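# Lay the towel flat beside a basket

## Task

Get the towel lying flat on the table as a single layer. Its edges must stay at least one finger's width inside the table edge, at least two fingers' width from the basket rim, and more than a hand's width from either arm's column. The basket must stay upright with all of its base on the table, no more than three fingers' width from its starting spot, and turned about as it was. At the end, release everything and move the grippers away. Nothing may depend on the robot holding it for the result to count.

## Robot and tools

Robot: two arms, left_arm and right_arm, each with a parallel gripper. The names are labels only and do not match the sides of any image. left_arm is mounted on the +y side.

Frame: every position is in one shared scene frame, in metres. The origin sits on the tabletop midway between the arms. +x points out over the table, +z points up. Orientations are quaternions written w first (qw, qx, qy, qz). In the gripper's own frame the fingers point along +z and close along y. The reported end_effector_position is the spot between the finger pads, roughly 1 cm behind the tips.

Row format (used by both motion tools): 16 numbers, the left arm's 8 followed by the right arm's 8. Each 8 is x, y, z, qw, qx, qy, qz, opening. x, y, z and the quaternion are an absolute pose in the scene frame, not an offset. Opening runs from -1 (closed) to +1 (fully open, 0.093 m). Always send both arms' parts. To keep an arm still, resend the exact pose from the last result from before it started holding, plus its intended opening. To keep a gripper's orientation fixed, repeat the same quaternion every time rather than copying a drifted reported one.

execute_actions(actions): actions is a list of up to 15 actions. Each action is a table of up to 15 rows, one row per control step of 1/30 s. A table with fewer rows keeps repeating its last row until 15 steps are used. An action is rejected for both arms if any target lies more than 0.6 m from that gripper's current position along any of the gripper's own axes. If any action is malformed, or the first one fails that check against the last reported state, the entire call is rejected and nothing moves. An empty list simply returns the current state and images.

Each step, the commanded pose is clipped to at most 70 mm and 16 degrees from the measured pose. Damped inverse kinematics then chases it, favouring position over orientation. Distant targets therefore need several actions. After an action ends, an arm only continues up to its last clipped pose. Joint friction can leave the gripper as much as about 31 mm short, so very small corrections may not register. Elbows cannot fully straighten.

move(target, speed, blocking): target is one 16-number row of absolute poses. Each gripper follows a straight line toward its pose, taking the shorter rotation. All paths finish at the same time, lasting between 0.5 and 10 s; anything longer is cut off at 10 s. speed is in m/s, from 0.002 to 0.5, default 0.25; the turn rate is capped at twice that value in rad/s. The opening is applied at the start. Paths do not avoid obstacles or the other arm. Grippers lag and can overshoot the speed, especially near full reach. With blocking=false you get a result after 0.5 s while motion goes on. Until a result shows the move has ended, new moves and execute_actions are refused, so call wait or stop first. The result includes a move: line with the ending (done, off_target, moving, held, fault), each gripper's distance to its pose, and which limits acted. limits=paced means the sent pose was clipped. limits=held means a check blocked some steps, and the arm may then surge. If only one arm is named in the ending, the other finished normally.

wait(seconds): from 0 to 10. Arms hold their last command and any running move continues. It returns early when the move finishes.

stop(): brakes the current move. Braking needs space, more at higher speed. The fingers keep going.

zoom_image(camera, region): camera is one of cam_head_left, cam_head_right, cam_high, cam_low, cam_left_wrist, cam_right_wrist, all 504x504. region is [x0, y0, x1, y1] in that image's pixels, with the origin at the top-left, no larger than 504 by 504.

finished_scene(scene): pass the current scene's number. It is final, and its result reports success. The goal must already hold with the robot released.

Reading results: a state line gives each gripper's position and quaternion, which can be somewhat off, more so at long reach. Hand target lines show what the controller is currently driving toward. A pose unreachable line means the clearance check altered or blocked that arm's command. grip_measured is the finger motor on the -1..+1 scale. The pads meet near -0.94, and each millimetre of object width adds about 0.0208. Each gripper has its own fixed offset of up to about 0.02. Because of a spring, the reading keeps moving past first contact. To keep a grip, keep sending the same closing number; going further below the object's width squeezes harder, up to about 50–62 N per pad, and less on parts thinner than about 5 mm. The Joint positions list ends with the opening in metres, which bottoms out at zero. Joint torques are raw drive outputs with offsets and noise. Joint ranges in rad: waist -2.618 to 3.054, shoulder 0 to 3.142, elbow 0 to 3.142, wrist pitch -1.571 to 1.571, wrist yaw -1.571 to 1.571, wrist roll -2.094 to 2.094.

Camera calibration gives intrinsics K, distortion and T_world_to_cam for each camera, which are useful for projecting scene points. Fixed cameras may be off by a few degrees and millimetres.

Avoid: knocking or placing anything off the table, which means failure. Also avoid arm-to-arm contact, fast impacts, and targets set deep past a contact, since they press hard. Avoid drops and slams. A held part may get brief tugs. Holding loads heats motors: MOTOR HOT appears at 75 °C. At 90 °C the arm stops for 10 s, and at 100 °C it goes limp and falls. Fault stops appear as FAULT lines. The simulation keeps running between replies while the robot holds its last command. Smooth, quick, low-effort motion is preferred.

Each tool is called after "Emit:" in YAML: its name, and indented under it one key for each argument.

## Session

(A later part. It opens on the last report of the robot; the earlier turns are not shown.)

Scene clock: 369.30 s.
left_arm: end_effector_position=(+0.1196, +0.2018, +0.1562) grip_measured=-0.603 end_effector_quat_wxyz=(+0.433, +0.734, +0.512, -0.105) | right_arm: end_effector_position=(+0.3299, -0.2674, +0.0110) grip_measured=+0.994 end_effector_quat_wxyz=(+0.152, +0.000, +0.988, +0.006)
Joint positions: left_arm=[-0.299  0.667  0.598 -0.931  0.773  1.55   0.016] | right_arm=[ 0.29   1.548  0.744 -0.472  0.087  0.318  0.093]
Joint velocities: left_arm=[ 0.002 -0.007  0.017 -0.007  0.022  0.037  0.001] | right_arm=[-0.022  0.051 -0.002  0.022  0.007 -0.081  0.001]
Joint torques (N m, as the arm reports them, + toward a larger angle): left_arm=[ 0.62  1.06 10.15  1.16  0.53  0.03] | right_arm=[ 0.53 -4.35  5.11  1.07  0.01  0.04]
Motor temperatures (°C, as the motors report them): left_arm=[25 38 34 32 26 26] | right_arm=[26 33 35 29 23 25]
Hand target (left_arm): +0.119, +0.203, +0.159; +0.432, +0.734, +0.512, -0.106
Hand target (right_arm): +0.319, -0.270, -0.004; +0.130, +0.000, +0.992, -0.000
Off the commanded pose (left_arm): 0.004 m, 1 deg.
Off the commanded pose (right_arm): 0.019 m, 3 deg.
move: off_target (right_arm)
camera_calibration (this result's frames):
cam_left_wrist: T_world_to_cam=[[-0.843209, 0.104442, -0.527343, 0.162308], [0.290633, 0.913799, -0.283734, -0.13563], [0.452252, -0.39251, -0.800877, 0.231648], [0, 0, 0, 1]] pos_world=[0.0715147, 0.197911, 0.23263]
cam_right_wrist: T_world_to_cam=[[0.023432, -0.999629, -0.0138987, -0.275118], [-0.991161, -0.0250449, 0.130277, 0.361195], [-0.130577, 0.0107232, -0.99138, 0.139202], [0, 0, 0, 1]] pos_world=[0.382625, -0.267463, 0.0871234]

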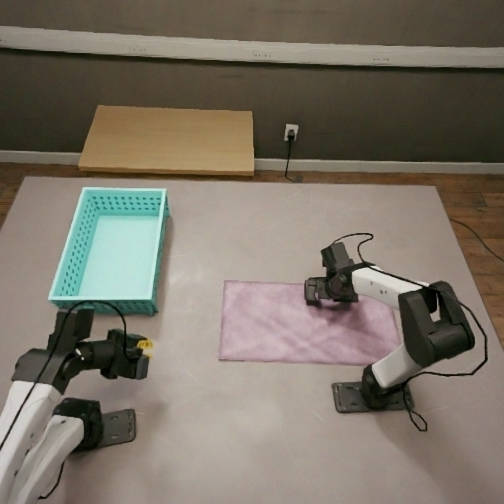

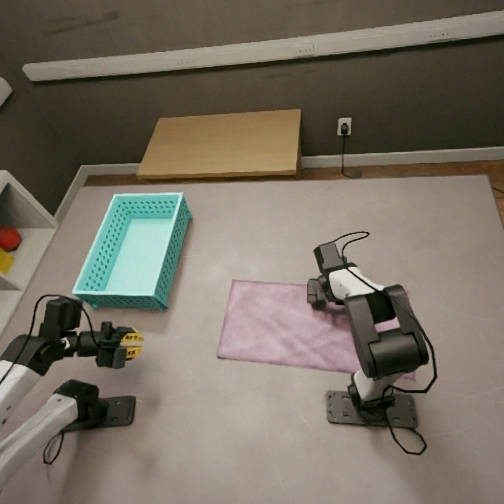

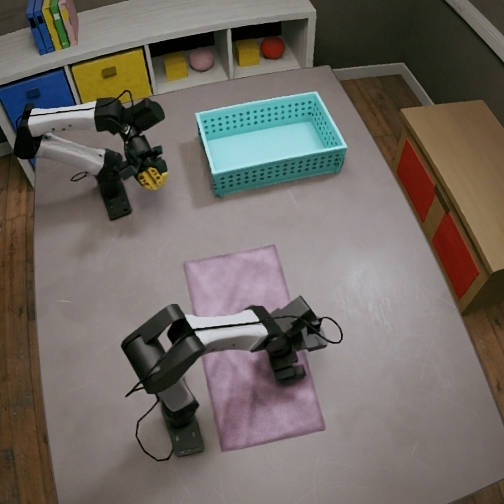

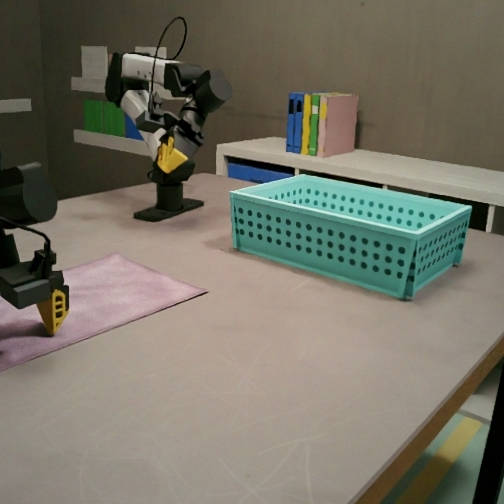

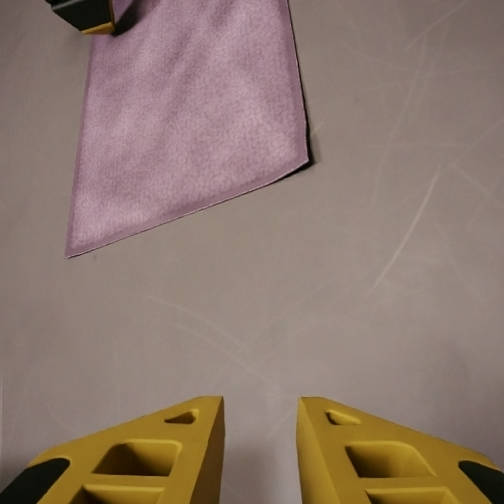

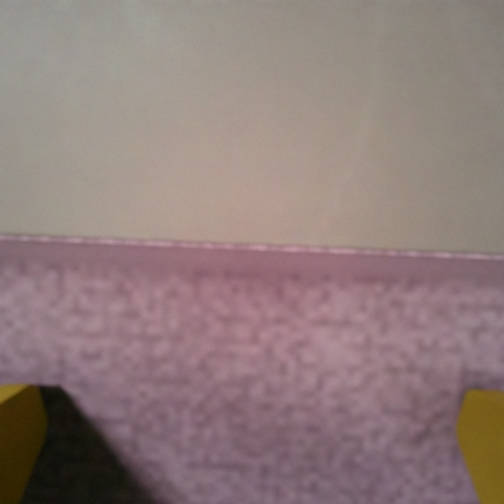

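Emit:
move:
  target: [0.12,0.20,0.16,0.432,0.732,0.513,-0.116,-0.6, 0.36,-0.265,-0.02,0.13,0,0.991,0,1]
  speed: 0.05

Scene clock: 375.00 s.
left_arm: end_effector_position=(+0.1185, +0.2010, +0.1567) grip_measured=-0.603 end_effector_quat_wxyz=(+0.435, +0.734, +0.510, -0.109) | right_arm: end_effector_position=(+0.3535, -0.2634, +0.0073) grip_measured=+0.994 end_effector_quat_wxyz=(+0.141, -0.002, +0.990, -0.000)
Joint positions: left_arm=[-0.299  0.667  0.598 -0.934  0.781  1.553  0.016] | right_arm=[ 0.278  1.662  0.852 -0.49   0.088  0.303  0.093]
Joint velocities: left_arm=[ 0.007 -0.007 -0.007  0.007  0.007  0.022  0.   ] | right_arm=[-0.017 -0.002 -0.002 -0.007 -0.037 -0.051 -0.   ]
Joint torques (N m, as the arm reports them, + toward a larger angle): left_arm=[-0.19  2.17 10.38  1.28  0.52 -0.15] | right_arm=[-0.53 -0.52  6.    1.68 -0.06 -0.12]
Motor temperatures (°C, as the motors report them): left_arm=[25 37 34 32 26 26] | right_arm=[26 33 35 30 23 25]
Hand target (left_arm): +0.120, +0.200, +0.160; +0.432, +0.732, +0.514, -0.116
Hand target (right_arm): +0.356, -0.265, -0.018; +0.129, +0.000, +0.992, +0.000
Off the commanded pose (left_arm): 0.004 m, 1 deg.
Off the commanded pose (right_arm): 0.028 m, 1 deg.
move: off_target (right_arm)
camera_calibration (this result's frames):
cam_left_wrist: T_world_to_cam=[[-0.8433, 0.106722, -0.52674, 0.161187], [0.295889, 0.910372, -0.289262, -0.133497], [0.448659, -0.399791, -0.799295, 0.233887], [0, 0, 0, 1]] pos_world=[0.0704941, 0.197835, 0.233233]
cam_right_wrist: T_world_to_cam=[[0.0254571, -0.999674, -0.00199084, -0.272571], [-0.988037, -0.0254637, 0.152097, 0.383839], [-0.152098, -0.00190493, -0.988364, 0.142814], [0, 0, 0, 1]] pos_world=[0.407908, -0.262436, 0.0822283]

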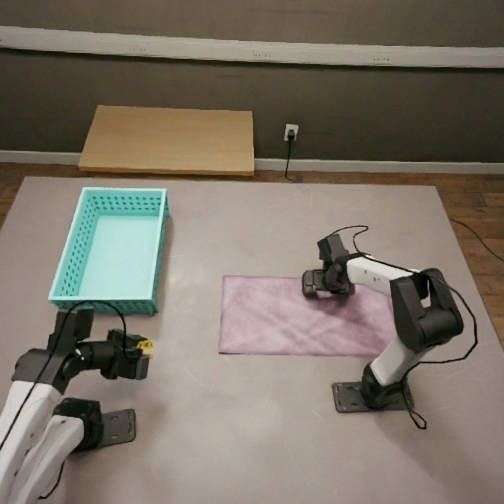

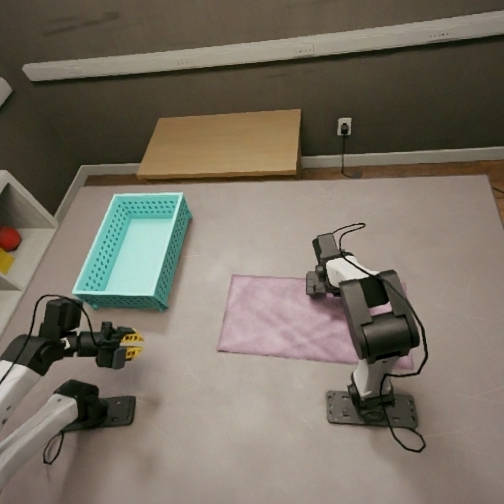

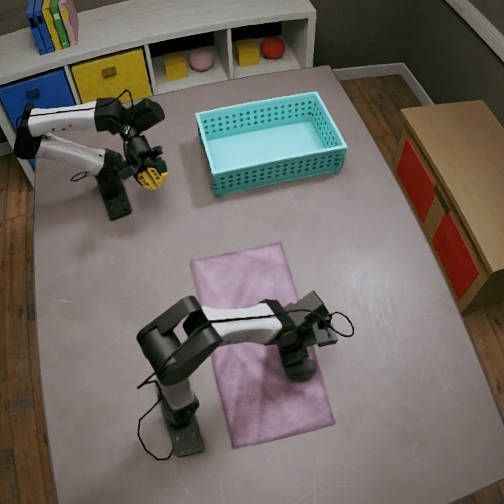

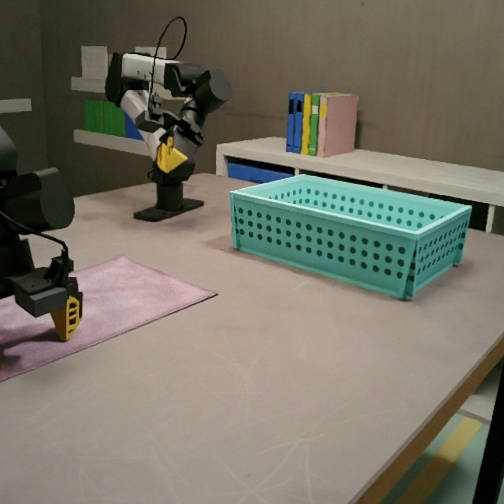

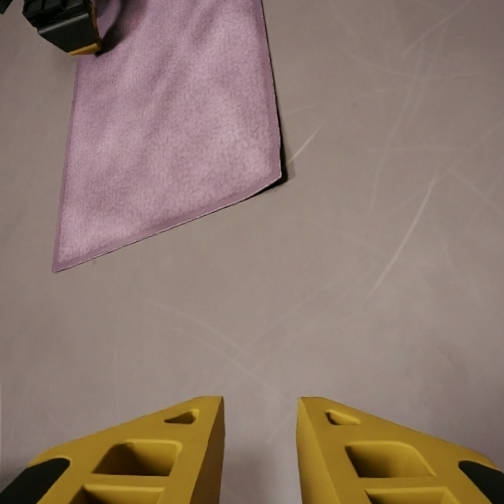

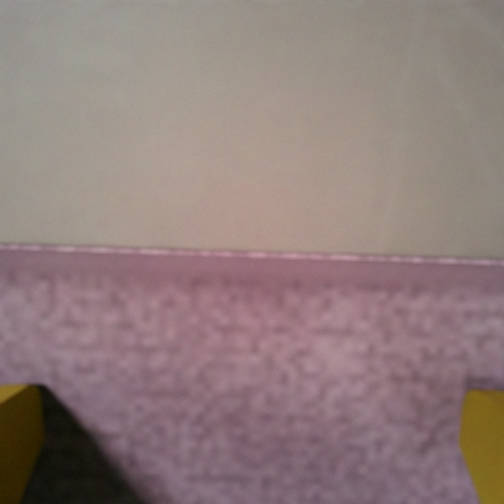

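Dragging works.

Emit:
move:
  target: [0.12,0.20,0.16,0.432,0.732,0.513,-0.116,-0.6, 0.475,-0.26,-0.014,0.13,0,0.991,0,1]
  speed: 0.07

Emit:
move:
  target: [0.12,0.20,0.16,0.432,0.732,0.513,-0.116,-0.6, 0.465,-0.26,0.07,0.13,0,0.991,0,1]
  speed: 0.1

Emit:
move:
  target: [0.12,0.20,0.16,0.432,0.732,0.513,-0.116,-0.6, 0.16,-0.58,0.16,0.2,0.4,0.89,0.09,1]
  speed: 0.3

Scene clock: 382.47 s.
left_arm: end_effector_position=(+0.1184, +0.2010, +0.1567) grip_measured=-0.603 end_effector_quat_wxyz=(+0.435, +0.734, +0.510, -0.109) | right_arm: end_effector_position=(+0.4817, -0.2541, +0.0096) grip_measured=+0.994 end_effector_quat_wxyz=(+0.163, -0.001, +0.987, +0.002)
Joint positions: left_arm=[-0.299  0.667  0.598 -0.934  0.781  1.553  0.016] | right_arm=[ 0.203  2.058  1.378 -0.572  0.073  0.23   0.093]
Joint velocities: left_arm=[-0.012  0.017  0.012 -0.022  0.037  0.022 -0.   ] | right_arm=[-0.007  0.012 -0.012 -0.007  0.007  0.022 -0.001]
Joint torques (N m, as the arm reports them, + toward a larger angle): left_arm=[-0.22  2.18 10.39  1.29  0.51 -0.15] | right_arm=[-0.41 -7.33  7.87  0.98 -0.13 -0.09]
Motor temperatures (°C, as the motors report them): left_arm=[25 36 35 31 26 26] | right_arm=[26 32 35 31 23 25]
Hand target (left_arm): +0.120, +0.200, +0.160; +0.432, +0.732, +0.513, -0.116
Hand target (right_arm): +0.474, -0.259, -0.014; +0.130, +0.001, +0.991, +0.001
Off the commanded pose (left_arm): 0.004 m, 1 deg.
Off the commanded pose (right_arm): 0.025 m, 4 deg.
move: off_target (right_arm)
camera_calibration (this result's frames):
cam_left_wrist: T_world_to_cam=[[-0.843301, 0.106728, -0.526737, 0.161185], [0.296063, 0.910219, -0.289565, -0.133381], [0.448542, -0.400138, -0.799187, 0.233981], [0, 0, 0, 1]] pos_world=[0.0704665, 0.197828, 0.233274]
cam_right_wrist: T_world_to_cam=[[0.0236983, -0.999704, -0.00553383, -0.265695], [-0.993747, -0.0241605, 0.109013, 0.513881], [-0.109114, 0.00291582, -0.994025, 0.145142], [0, 0, 0, 1]] pos_world=[0.532801, -0.253624, 0.0867853]

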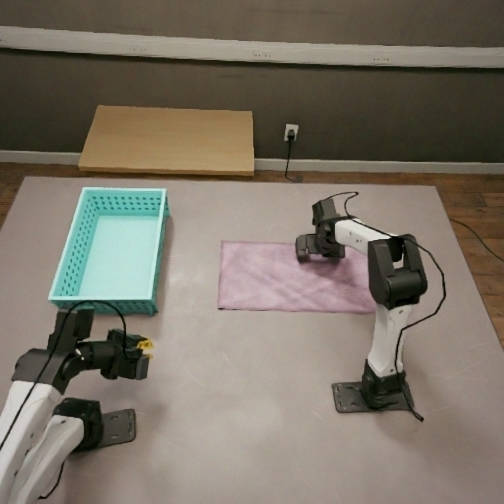

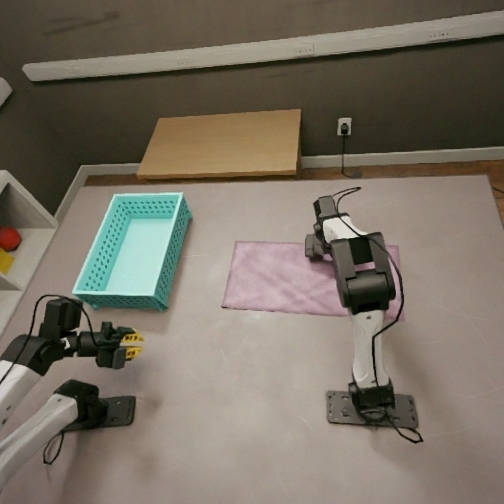

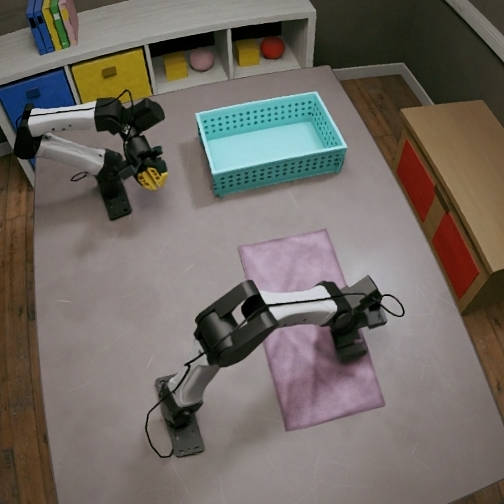

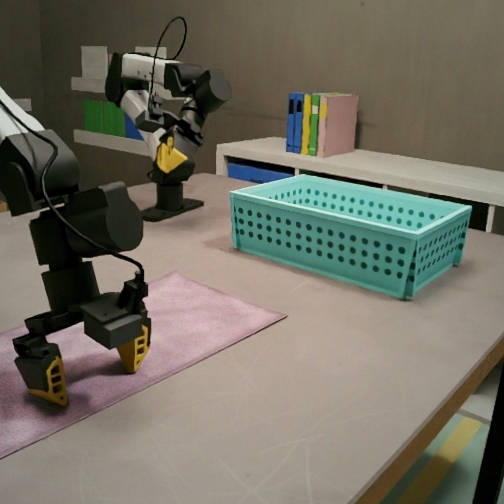

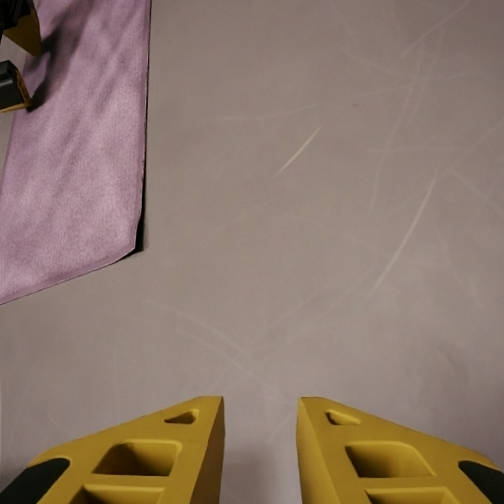

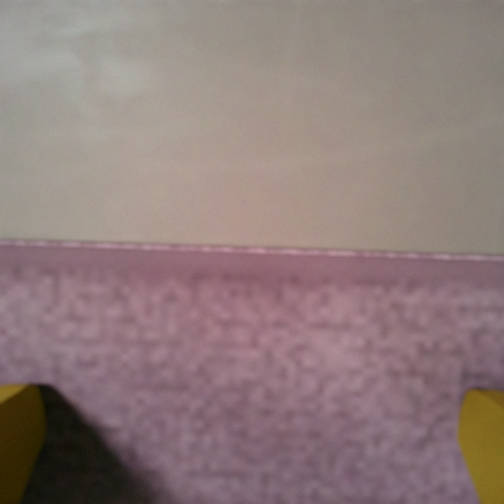

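Scene clock: 383.70 s.
left_arm: end_effector_position=(+0.1184, +0.2010, +0.1567) grip_measured=-0.603 end_effector_quat_wxyz=(+0.435, +0.734, +0.510, -0.109) | right_arm: end_effector_position=(+0.4650, -0.2579, +0.0657) grip_measured=+0.994 end_effector_quat_wxyz=(+0.131, -0.002, +0.991, -0.005)
Joint positions: left_arm=[-0.299  0.667  0.598 -0.934  0.781  1.553  0.016] | right_arm=[ 0.203  1.977  1.513 -0.854  0.072  0.23   0.093]
Joint velocities: left_arm=[ 0.002  0.007  0.002 -0.037 -0.007  0.007 -0.   ] | right_arm=[-0.007 -0.012  0.002 -0.037 -0.022 -0.066  0.   ]
Joint torques (N m, as the arm reports them, + toward a larger angle): left_arm=[-0.21  2.18 10.4   1.28  0.51 -0.15] | right_arm=[ -0.22 -11.61   9.02   0.76  -0.1   -0.05]
Motor temperatures (°C, as the motors report them): left_arm=[25 36 36 31 26 26] | right_arm=[26 33 35 31 23 25]
Hand target (left_arm): +0.120, +0.200, +0.160; +0.432, +0.732, +0.513, -0.116
Hand target (right_arm): +0.466, -0.260, +0.070; +0.130, -0.000, +0.991, +0.000
Off the commanded pose (left_arm): 0.004 m, 1 deg.
Off the commanded pose (right_arm): 0.005 m, 1 deg.
move: done
camera_calibration (this result's frames):
cam_left_wrist: T_world_to_cam=[[-0.843301, 0.106728, -0.526737, 0.161185], [0.296063, 0.910219, -0.289565, -0.133381], [0.448542, -0.400138, -0.799187, 0.233981], [0, 0, 0, 1]] pos_world=[0.0704665, 0.197828, 0.233274]
cam_right_wrist: T_world_to_cam=[[0.0246566, -0.99967, 0.00722697, -0.270077], [-0.984559, -0.0230293, 0.173534, 0.48286], [-0.17331, -0.0113941, -0.984801, 0.224701], [0, 0, 0, 1]] pos_world=[0.521007, -0.256307, 0.139445]

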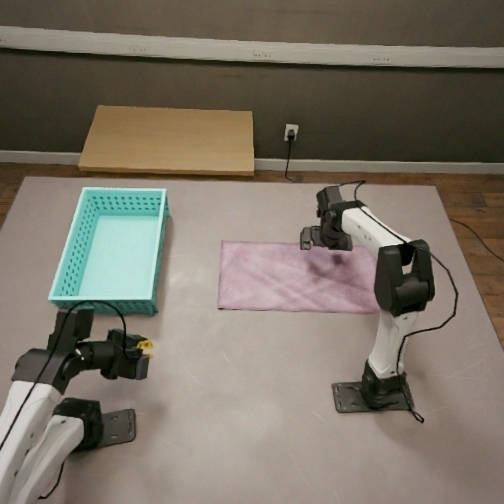

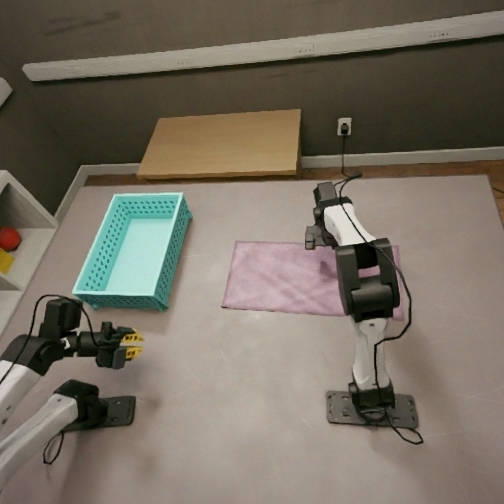

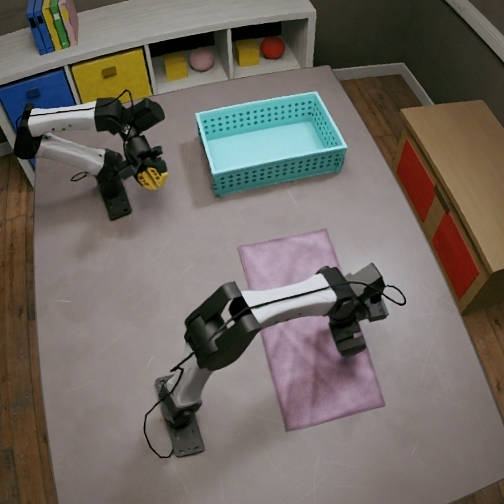

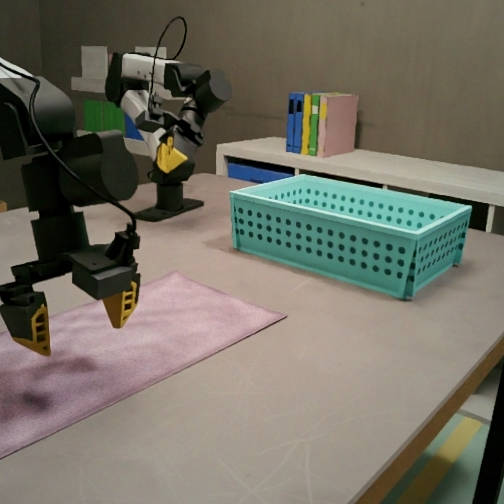

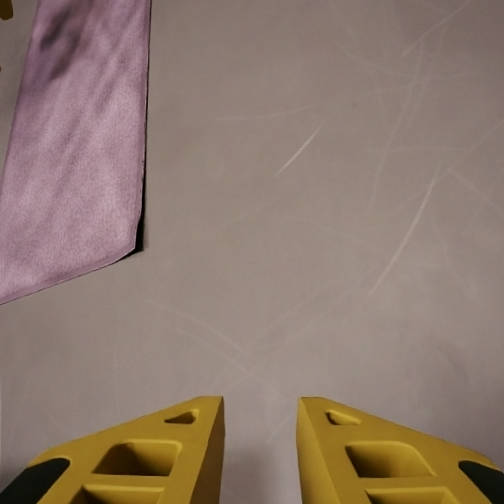

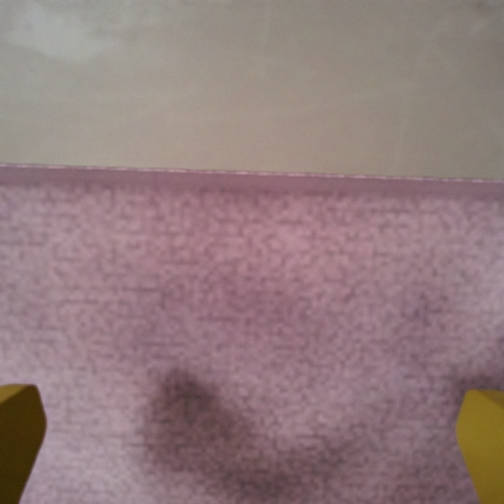

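Scene clock: 385.93 s.
left_arm: end_effector_position=(+0.1184, +0.2010, +0.1567) grip_measured=-0.603 end_effector_quat_wxyz=(+0.435, +0.734, +0.510, -0.109) | right_arm: end_effector_position=(+0.1654, -0.5803, +0.1618) grip_measured=+0.994 end_effector_quat_wxyz=(+0.204, +0.401, +0.888, +0.092)
Joint positions: left_arm=[-0.299  0.667  0.598 -0.934  0.781  1.553  0.016] | right_arm=[-1.406  1.403  1.215 -1.284 -0.441 -0.494  0.093]
Joint velocities: left_arm=[-0.002  0.002 -0.022  0.022 -0.007 -0.007  0.001] | right_arm=[-0.002 -0.012 -0.007  0.022 -0.037  0.037 -0.   ]
Joint torques (N m, as the arm reports them, + toward a larger angle): left_arm=[-0.21  2.18 10.39  1.28  0.51 -0.15] | right_arm=[ 0.11 -3.75  9.03  0.46 -0.44 -0.05]
Motor temperatures (°C, as the motors report them): left_arm=[25 36 36 31 26 26] | right_arm=[26 33 35 31 23 25]
Hand target (left_arm): +0.120, +0.200, +0.160; +0.432, +0.732, +0.513, -0.116
Hand target (right_arm): +0.166, -0.582, +0.162; +0.204, +0.402, +0.887, +0.101
Off the commanded pose (left_arm): 0.004 m, 1 deg.
Off the commanded pose (right_arm): 0.006 m, 1 deg.
move: done
camera_calibration (this result's frames):
cam_left_wrist: T_world_to_cam=[[-0.843301, 0.106728, -0.526737, 0.161185], [0.296063, 0.910219, -0.289565, -0.133381], [0.448542, -0.400138, -0.799187, 0.233981], [0, 0, 0, 1]] pos_world=[0.0704665, 0.197828, 0.233274]
cam_right_wrist: T_world_to_cam=[[-0.659505, -0.67595, -0.328853, -0.230209], [-0.737974, 0.665437, 0.112196, 0.53243], [0.142992, 0.316679, -0.937693, 0.394092], [0, 0, 0, 1]] pos_world=[0.184744, -0.634709, 0.234096]

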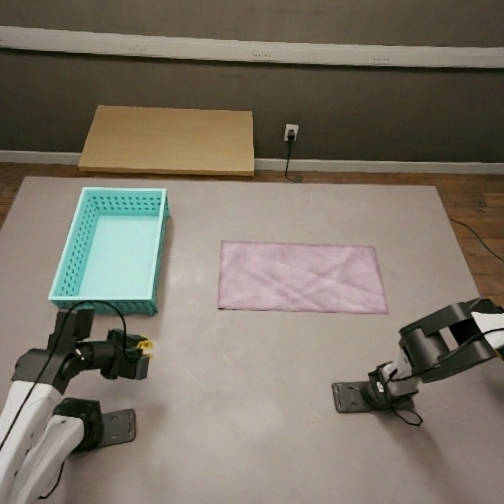

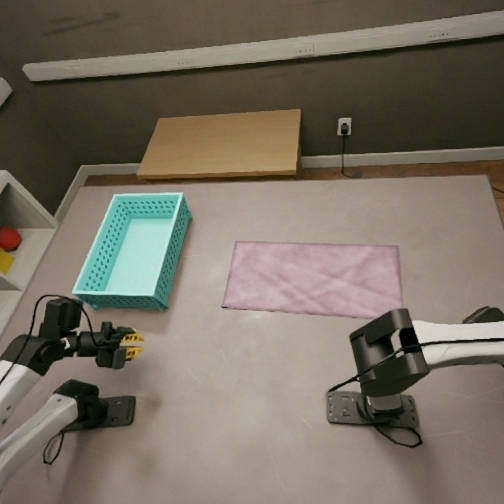

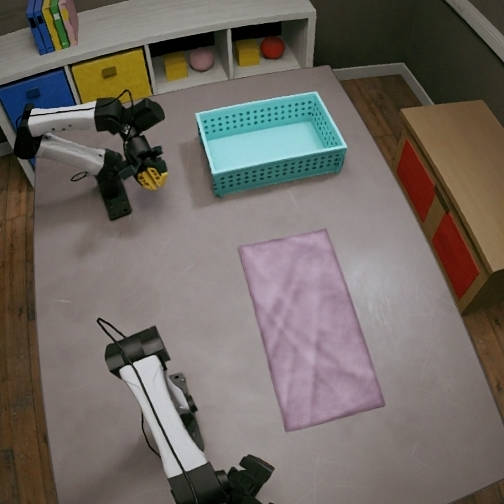

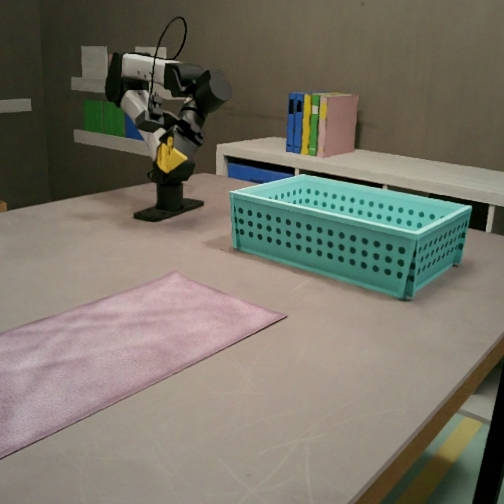

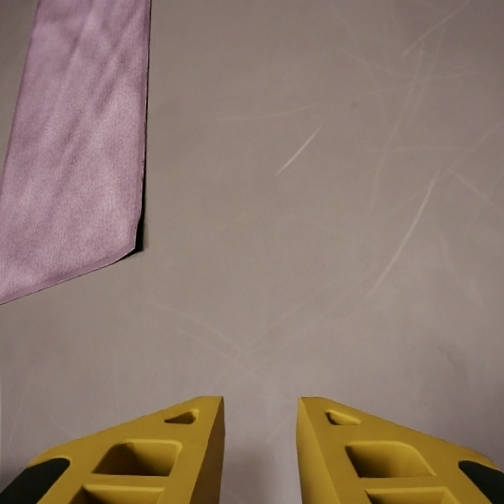

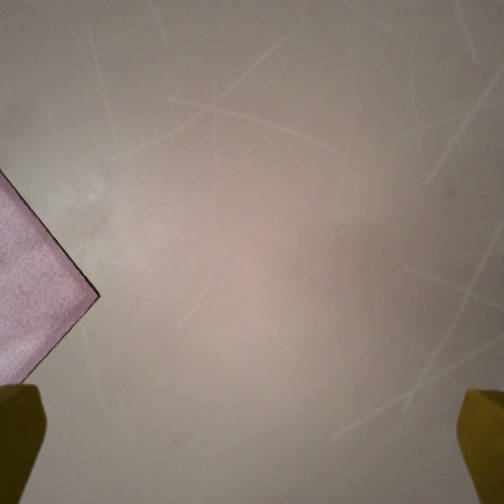

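Emit:
finished_scene:
  scene: 1

The scene is finished: the task was done.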